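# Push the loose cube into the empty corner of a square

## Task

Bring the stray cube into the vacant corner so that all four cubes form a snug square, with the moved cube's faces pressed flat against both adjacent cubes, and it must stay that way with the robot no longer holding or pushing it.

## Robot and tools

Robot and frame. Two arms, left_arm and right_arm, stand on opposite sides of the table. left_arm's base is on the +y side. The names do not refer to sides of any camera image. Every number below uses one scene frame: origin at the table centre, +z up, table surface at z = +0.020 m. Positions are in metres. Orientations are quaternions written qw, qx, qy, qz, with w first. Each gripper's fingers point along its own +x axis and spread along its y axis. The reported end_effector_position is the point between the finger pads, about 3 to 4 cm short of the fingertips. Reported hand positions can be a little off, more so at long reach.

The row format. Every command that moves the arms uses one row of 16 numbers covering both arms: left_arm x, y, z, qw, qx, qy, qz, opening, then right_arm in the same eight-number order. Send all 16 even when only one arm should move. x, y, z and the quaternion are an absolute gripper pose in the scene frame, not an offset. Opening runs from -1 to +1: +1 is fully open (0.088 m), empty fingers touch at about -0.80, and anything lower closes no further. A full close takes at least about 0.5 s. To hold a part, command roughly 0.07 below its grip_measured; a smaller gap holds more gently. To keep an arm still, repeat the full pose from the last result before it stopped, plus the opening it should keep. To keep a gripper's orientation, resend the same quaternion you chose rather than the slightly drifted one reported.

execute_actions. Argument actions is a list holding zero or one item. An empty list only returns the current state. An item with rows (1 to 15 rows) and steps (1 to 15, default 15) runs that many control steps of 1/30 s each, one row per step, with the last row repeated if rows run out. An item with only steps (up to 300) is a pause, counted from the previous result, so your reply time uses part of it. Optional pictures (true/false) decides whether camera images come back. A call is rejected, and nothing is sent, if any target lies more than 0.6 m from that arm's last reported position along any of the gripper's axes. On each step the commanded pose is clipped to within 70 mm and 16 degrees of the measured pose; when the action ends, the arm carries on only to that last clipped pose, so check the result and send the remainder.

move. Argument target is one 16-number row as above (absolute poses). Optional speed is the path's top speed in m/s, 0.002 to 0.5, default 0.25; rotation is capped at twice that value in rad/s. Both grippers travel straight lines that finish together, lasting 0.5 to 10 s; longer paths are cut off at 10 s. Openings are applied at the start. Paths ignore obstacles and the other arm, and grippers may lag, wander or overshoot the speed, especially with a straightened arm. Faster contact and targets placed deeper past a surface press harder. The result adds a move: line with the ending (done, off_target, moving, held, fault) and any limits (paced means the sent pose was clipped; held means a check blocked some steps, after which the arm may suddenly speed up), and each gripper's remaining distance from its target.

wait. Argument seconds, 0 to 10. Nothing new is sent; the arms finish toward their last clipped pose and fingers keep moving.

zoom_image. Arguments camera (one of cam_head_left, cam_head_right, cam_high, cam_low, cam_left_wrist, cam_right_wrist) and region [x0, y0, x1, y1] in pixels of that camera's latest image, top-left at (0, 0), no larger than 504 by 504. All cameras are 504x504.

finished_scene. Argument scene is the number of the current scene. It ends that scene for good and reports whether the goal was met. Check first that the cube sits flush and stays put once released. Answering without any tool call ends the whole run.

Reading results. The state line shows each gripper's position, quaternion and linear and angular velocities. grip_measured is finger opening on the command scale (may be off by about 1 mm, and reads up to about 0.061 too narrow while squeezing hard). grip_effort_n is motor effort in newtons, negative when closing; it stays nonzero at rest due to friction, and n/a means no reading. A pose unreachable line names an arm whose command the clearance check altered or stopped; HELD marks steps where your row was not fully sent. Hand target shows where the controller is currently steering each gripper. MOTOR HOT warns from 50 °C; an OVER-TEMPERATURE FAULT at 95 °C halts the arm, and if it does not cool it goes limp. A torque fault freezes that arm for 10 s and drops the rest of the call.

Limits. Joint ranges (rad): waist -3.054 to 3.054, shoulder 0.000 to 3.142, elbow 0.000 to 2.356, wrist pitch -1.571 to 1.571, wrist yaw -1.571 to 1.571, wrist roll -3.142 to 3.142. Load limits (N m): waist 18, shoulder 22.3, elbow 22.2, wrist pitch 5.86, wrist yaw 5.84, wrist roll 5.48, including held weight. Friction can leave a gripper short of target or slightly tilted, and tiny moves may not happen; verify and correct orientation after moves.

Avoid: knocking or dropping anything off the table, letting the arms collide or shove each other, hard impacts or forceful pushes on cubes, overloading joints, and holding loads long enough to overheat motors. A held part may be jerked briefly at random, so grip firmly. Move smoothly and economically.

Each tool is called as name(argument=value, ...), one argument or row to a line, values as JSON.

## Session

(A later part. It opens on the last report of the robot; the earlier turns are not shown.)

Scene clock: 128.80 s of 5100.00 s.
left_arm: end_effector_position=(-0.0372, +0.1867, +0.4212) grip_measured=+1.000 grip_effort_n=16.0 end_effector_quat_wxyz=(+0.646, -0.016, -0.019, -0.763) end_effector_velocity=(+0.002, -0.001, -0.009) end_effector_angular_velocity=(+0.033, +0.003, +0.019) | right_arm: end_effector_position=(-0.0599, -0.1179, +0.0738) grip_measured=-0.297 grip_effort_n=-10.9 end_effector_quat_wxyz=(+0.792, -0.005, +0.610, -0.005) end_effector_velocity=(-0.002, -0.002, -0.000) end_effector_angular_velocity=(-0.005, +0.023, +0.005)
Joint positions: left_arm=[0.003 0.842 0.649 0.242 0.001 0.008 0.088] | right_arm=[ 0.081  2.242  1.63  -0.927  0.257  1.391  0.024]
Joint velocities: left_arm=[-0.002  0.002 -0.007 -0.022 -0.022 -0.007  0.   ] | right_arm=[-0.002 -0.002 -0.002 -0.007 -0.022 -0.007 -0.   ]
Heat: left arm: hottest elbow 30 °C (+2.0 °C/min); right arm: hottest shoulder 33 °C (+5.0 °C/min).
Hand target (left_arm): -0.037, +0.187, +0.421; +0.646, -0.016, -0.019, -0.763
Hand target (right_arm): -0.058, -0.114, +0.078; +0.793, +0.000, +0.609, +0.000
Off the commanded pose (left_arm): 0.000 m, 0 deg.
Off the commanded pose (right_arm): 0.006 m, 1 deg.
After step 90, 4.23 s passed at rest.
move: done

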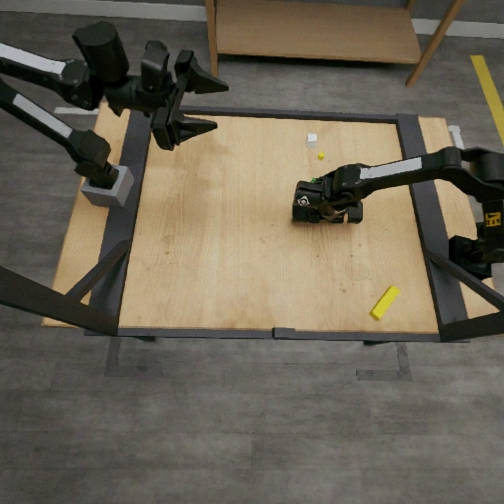

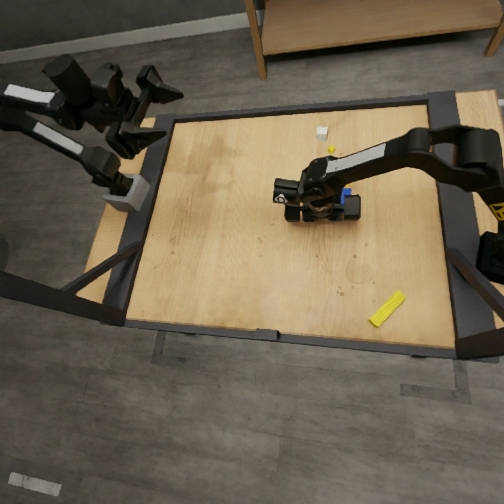

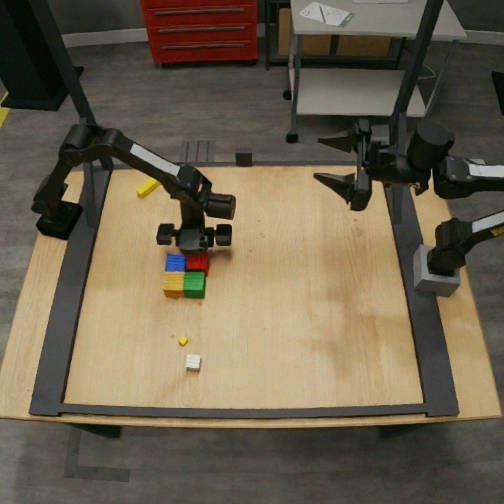

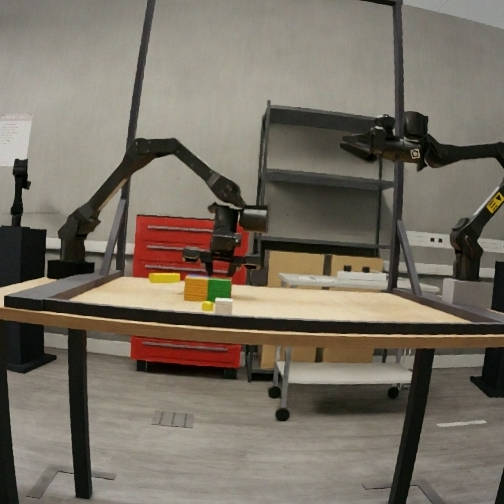

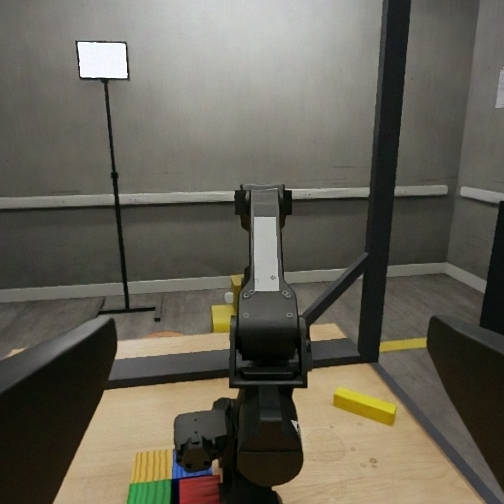

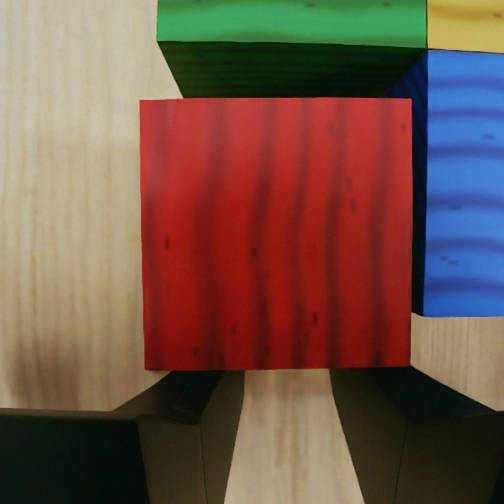

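move(
  target=[-0.0372,0.1867,0.4211,0.646,-0.016,-0.019,-0.763,1, -0.048,-0.118,0.078,0.793,0.01,0.609,-0.013,-0.3],
  speed=0.015,
)

Scene clock: 136.70 s of 5100.00 s.
left_arm: end_effector_position=(-0.0372, +0.1867, +0.4212) grip_measured=+1.000 grip_effort_n=16.5 end_effector_quat_wxyz=(+0.646, -0.016, -0.019, -0.763) end_effector_velocity=(+0.003, -0.000, -0.005) end_effector_angular_velocity=(+0.025, +0.019, +0.018) | right_arm: end_effector_position=(-0.0508, -0.1205, +0.0738) grip_measured=-0.297 grip_effort_n=-10.9 end_effector_quat_wxyz=(+0.792, +0.001, +0.610, -0.014) end_effector_velocity=(-0.001, -0.006, -0.004) end_effector_angular_velocity=(-0.035, +0.014, +0.019)
Joint positions: left_arm=[0.003 0.842 0.649 0.242 0.001 0.008 0.088] | right_arm=[ 0.059  2.242  1.63  -0.927  0.257  1.39   0.024]
Joint velocities: left_arm=[-0.002 -0.002 -0.002 -0.022 -0.022 -0.022  0.   ] | right_arm=[-0.002  0.007 -0.002 -0.022 -0.007 -0.022 -0.   ]
Heat: left arm: hottest elbow 31 °C (+2.0 °C/min); right arm: hottest shoulder 33 °C (+4.1 °C/min).
Hand target (left_arm): -0.037, +0.187, +0.421; +0.646, -0.016, -0.019, -0.763
Hand target (right_arm): -0.048, -0.118, +0.078; +0.793, +0.010, +0.609, -0.013
Off the commanded pose (left_arm): 0.000 m, 0 deg.
Off the commanded pose (right_arm): 0.006 m, 1 deg.
After step 90, 3.53 s passed at rest.
move: done

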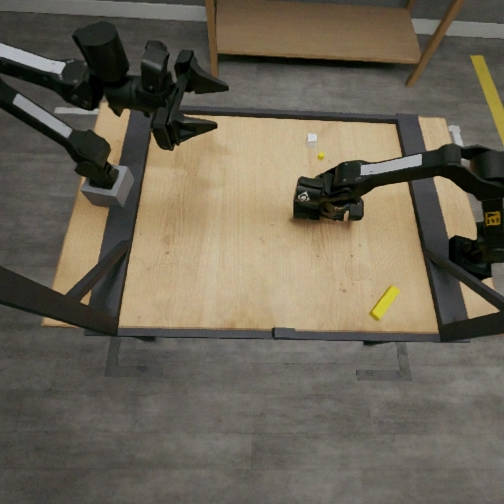

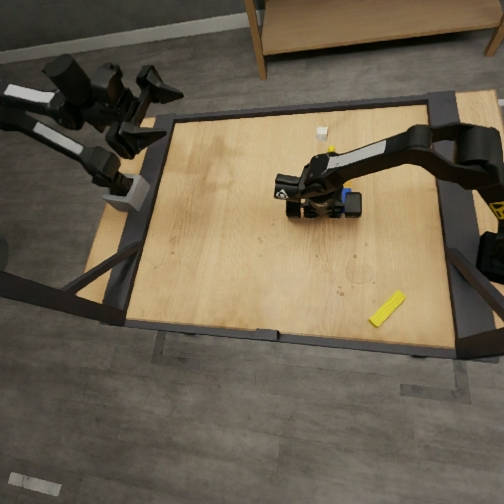

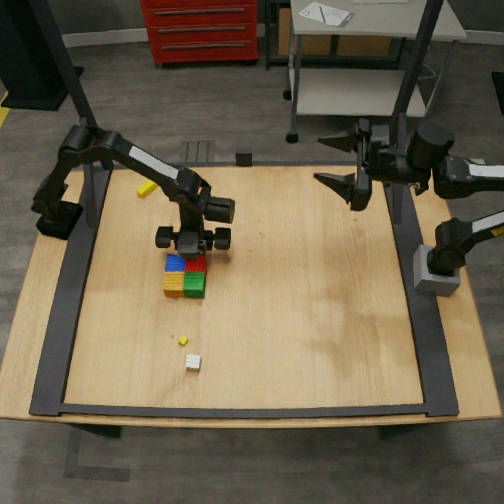

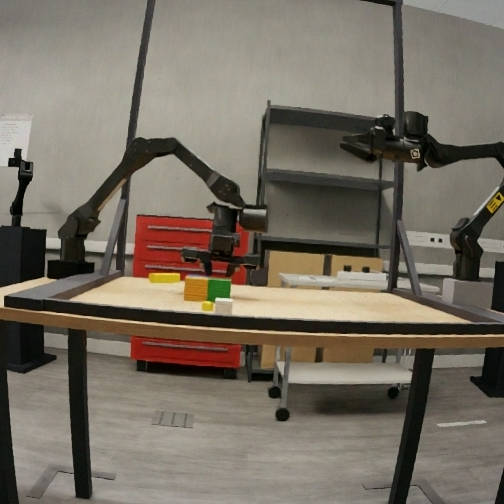

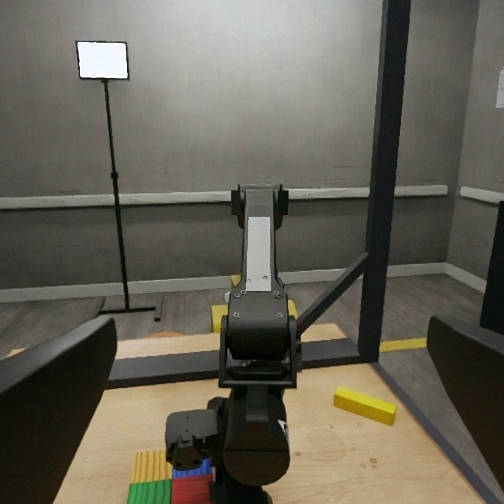

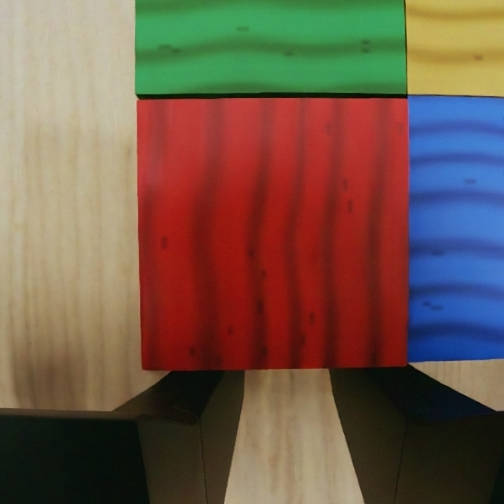

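Flush with blue; ~0.8 mm gap left to green. A small extra push.

move(
  target=[-0.0372,0.1867,0.4211,0.646,-0.016,-0.019,-0.763,1, -0.0462,-0.1185,0.078,0.793,0.01,0.609,-0.013,-0.3],
  speed=0.01,
)

Scene clock: 140.83 s of 5100.00 s.
left_arm: end_effector_position=(-0.0372, +0.1867, +0.4212) grip_measured=+1.000 grip_effort_n=16.0 end_effector_quat_wxyz=(+0.646, -0.016, -0.019, -0.763) end_effector_velocity=(+0.000, +0.000, -0.005) end_effector_angular_velocity=(+0.021, -0.010, +0.005) | right_arm: end_effector_position=(-0.0498, -0.1206, +0.0738) grip_measured=-0.297 grip_effort_n=-10.9 end_effector_quat_wxyz=(+0.792, +0.003, +0.611, -0.015) end_effector_velocity=(-0.003, -0.003, -0.002) end_effector_angular_velocity=(-0.009, +0.024, +0.005)
Joint positions: left_arm=[0.003 0.842 0.649 0.242 0.001 0.008 0.088] | right_arm=[ 0.056  2.242  1.63  -0.926  0.256  1.39   0.024]
Joint velocities: left_arm=[-0.002 -0.002 -0.002 -0.022 -0.007  0.007  0.   ] | right_arm=[-0.002 -0.002 -0.007 -0.007 -0.022 -0.007 -0.   ]
Heat: left arm: hottest elbow 31 °C (+2.0 °C/min); right arm: hottest shoulder 34 °C (+4.0 °C/min).
Hand target (left_arm): -0.037, +0.187, +0.421; +0.646, -0.016, -0.019, -0.763
Hand target (right_arm): -0.046, -0.119, +0.078; +0.793, +0.010, +0.609, -0.013
Off the commanded pose (left_arm): 0.000 m, 0 deg.
Off the commanded pose (right_arm): 0.006 m, 1 deg.
After step 90, 0.03 s passed at rest.
move: done

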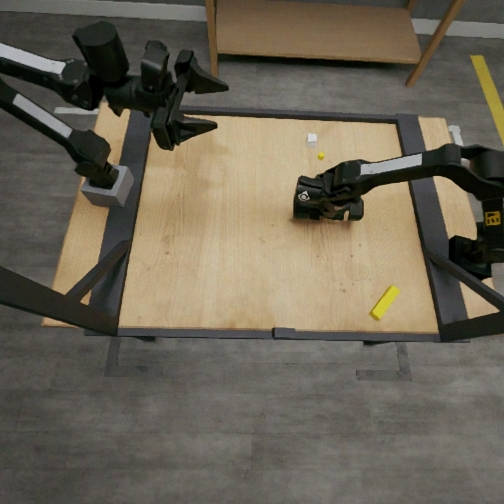

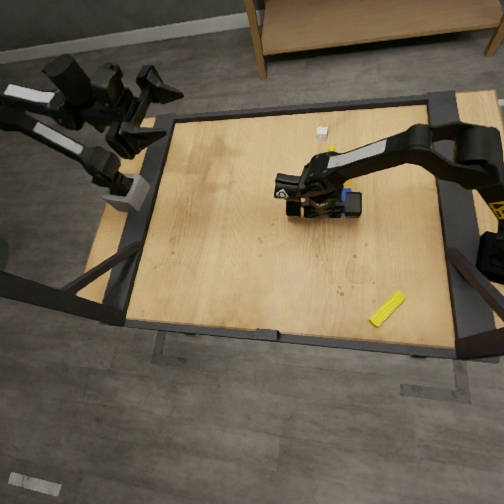

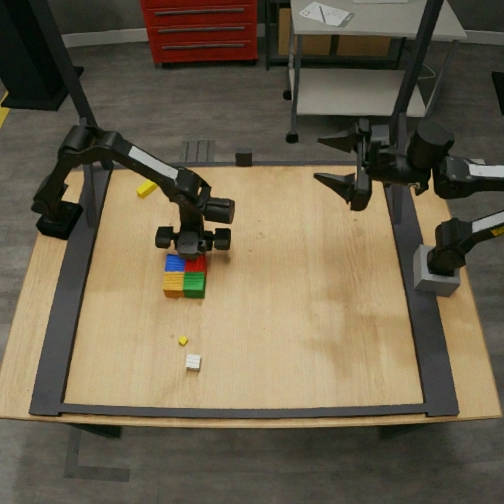

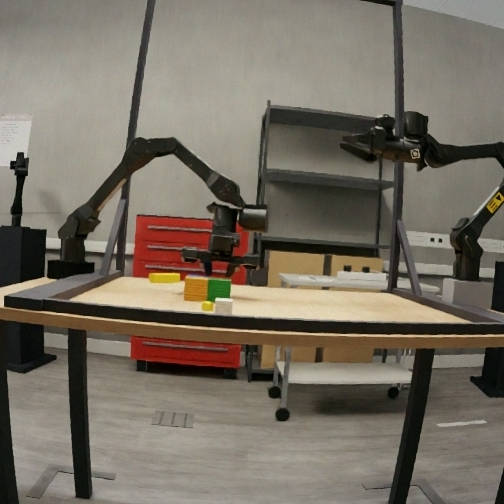

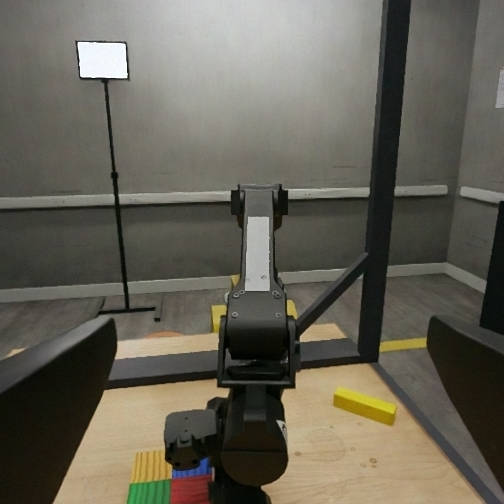

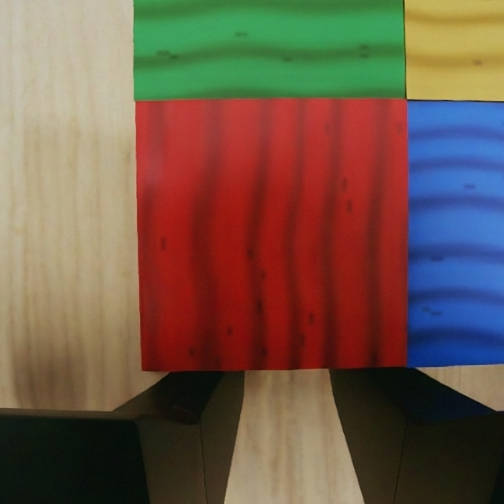

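Flush. Back off.

move(
  target=[-0.0372,0.1867,0.4211,0.646,-0.016,-0.019,-0.763,1, -0.075,-0.121,0.09,0.793,0.01,0.609,-0.013,-0.3],
  speed=0.06,
)

move(
  target=[-0.0372,0.1867,0.4211,0.646,-0.016,-0.019,-0.763,1, -0.07,-0.14,0.17,0.793,0.01,0.609,-0.013,-0.3],
  speed=0.2,
)

Scene clock: 146.33 s of 5100.00 s.
left_arm: end_effector_position=(-0.0372, +0.1867, +0.4212) grip_measured=+1.000 grip_effort_n=16.0 end_effector_quat_wxyz=(+0.646, -0.016, -0.019, -0.763) end_effector_velocity=(+0.000, +0.000, -0.002) end_effector_angular_velocity=(+0.008, +0.006, +0.005) | right_arm: end_effector_position=(-0.0751, -0.1201, +0.0843) grip_measured=-0.297 grip_effort_n=-10.5 end_effector_quat_wxyz=(+0.792, +0.005, +0.611, -0.014) end_effector_velocity=(+0.006, -0.003, +0.001) end_effector_angular_velocity=(-0.016, -0.020, +0.013)
Joint positions: left_arm=[0.003 0.842 0.649 0.242 0.001 0.008 0.088] | right_arm=[ 0.115  2.215  1.628 -0.964  0.256  1.453  0.024]
Joint velocities: left_arm=[-0.002 -0.002 -0.002 -0.007 -0.007 -0.007  0.   ] | right_arm=[-0.007 -0.002 -0.002 -0.007  0.022 -0.022 -0.   ]
Heat: left arm: hottest elbow 31 °C (+2.0 °C/min); right arm: hottest shoulder 34 °C (+4.0 °C/min).
Hand target (left_arm): -0.037, +0.187, +0.421; +0.646, -0.016, -0.019, -0.763
Hand target (right_arm): -0.075, -0.121, +0.090; +0.793, +0.010, +0.609, -0.013
Off the commanded pose (left_arm): 0.000 m, 0 deg.
Off the commanded pose (right_arm): 0.006 m, 1 deg.
After step 90, 1.67 s passed at rest.
move: done

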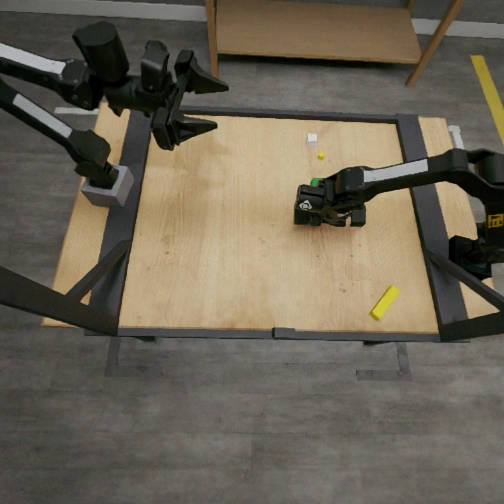

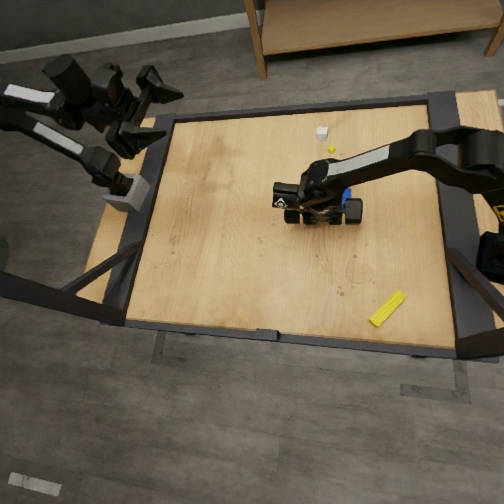

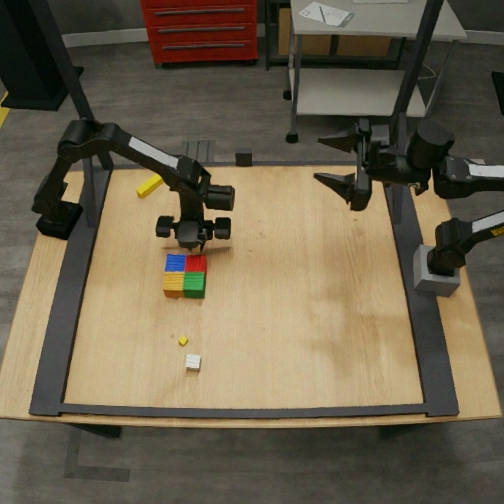

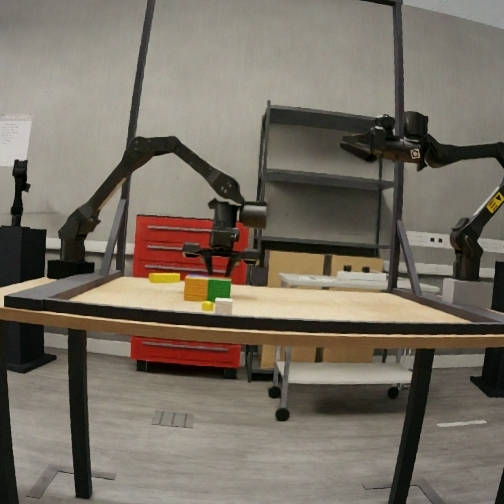

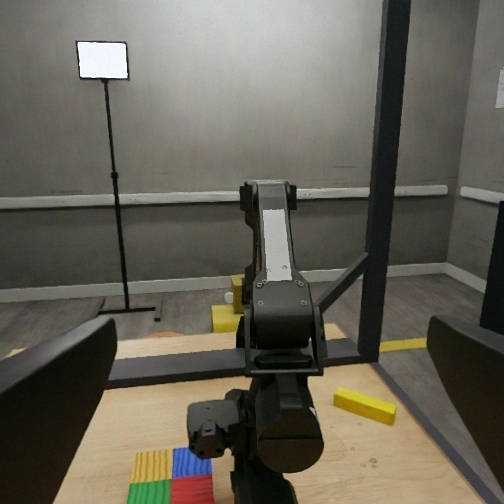

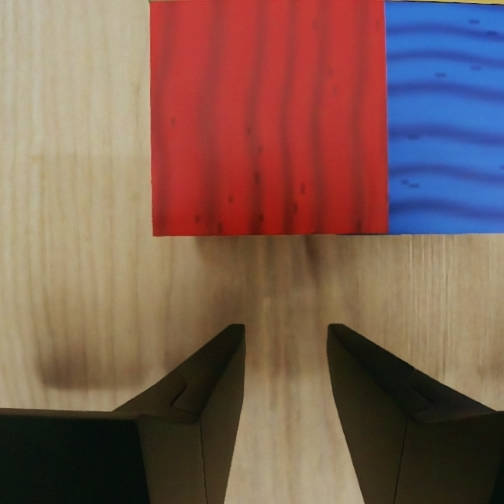

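Scene clock: 147.20 s of 5100.00 s.
left_arm: end_effector_position=(-0.0372, +0.1867, +0.4212) grip_measured=+1.000 grip_effort_n=16.0 end_effector_quat_wxyz=(+0.646, -0.016, -0.019, -0.763) end_effector_velocity=(-0.002, +0.001, +0.003) end_effector_angular_velocity=(-0.013, -0.006, -0.009) | right_arm: end_effector_position=(-0.0714, -0.1413, +0.1646) grip_measured=-0.297 grip_effort_n=-10.9 end_effector_quat_wxyz=(+0.792, +0.007, +0.611, -0.018) end_effector_velocity=(-0.003, -0.005, +0.002) end_effector_angular_velocity=(-0.014, +0.010, -0.004)
Joint positions: left_arm=[0.003 0.842 0.649 0.242 0.001 0.008 0.088] | right_arm=[ 0.099  2.063  1.716 -1.203  0.256  1.444  0.024]
Joint velocities: left_arm=[-0.002 -0.002  0.002  0.007  0.007  0.007  0.   ] | right_arm=[ 0.002 -0.007 -0.002 -0.022 -0.007  0.007 -0.   ]
Heat: left arm: hottest elbow 31 °C (+2.0 °C/min); right arm: hottest shoulder 34 °C (+4.1 °C/min).
Hand target (left_arm): -0.037, +0.187, +0.421; +0.646, -0.016, -0.019, -0.763
Hand target (right_arm): -0.070, -0.140, +0.170; +0.793, +0.010, +0.609, -0.013
Off the commanded pose (left_arm): 0.000 m, 0 deg.
Off the commanded pose (right_arm): 0.006 m, 1 deg.
move: done

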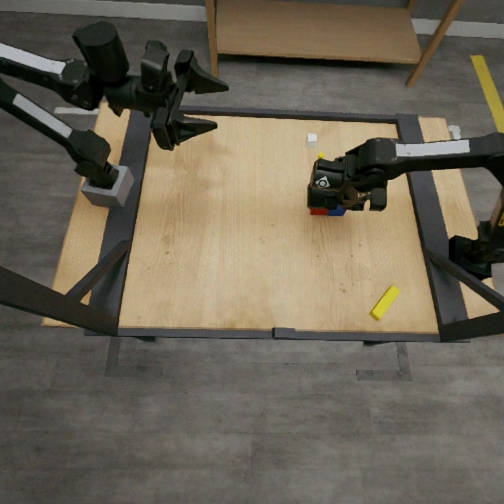

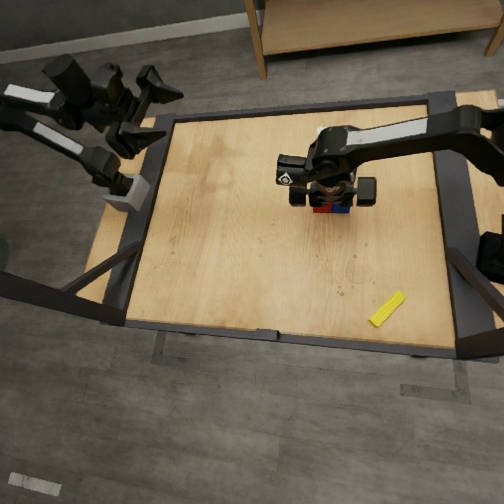

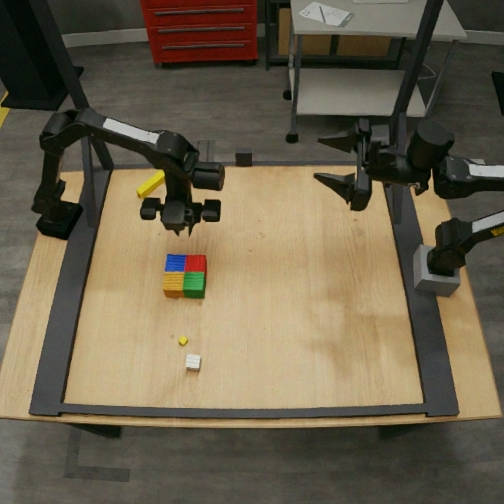

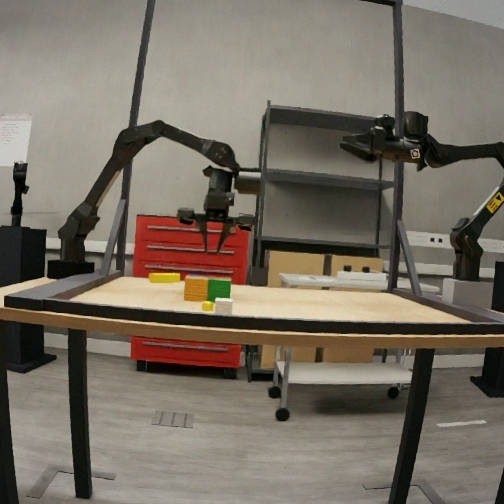

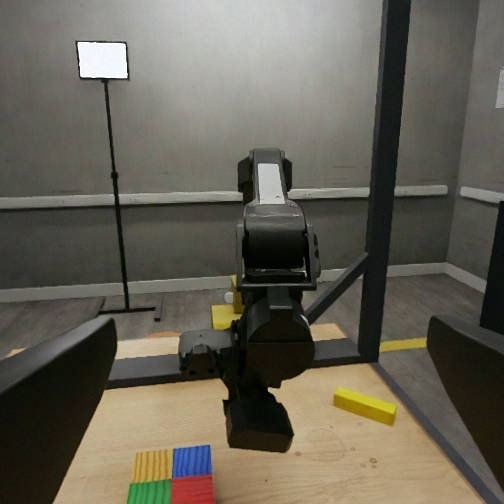

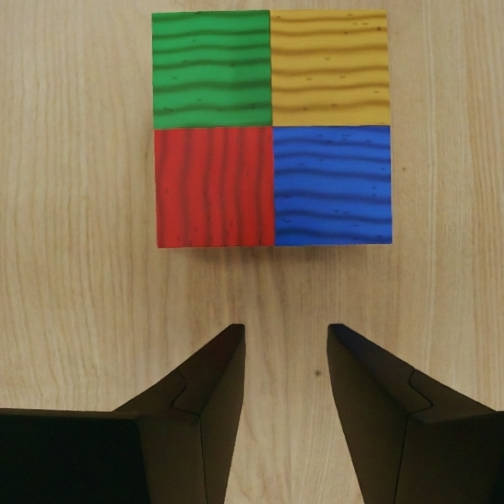

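finished_scene(
  scene=1,
)

The scene is finished: the task was done.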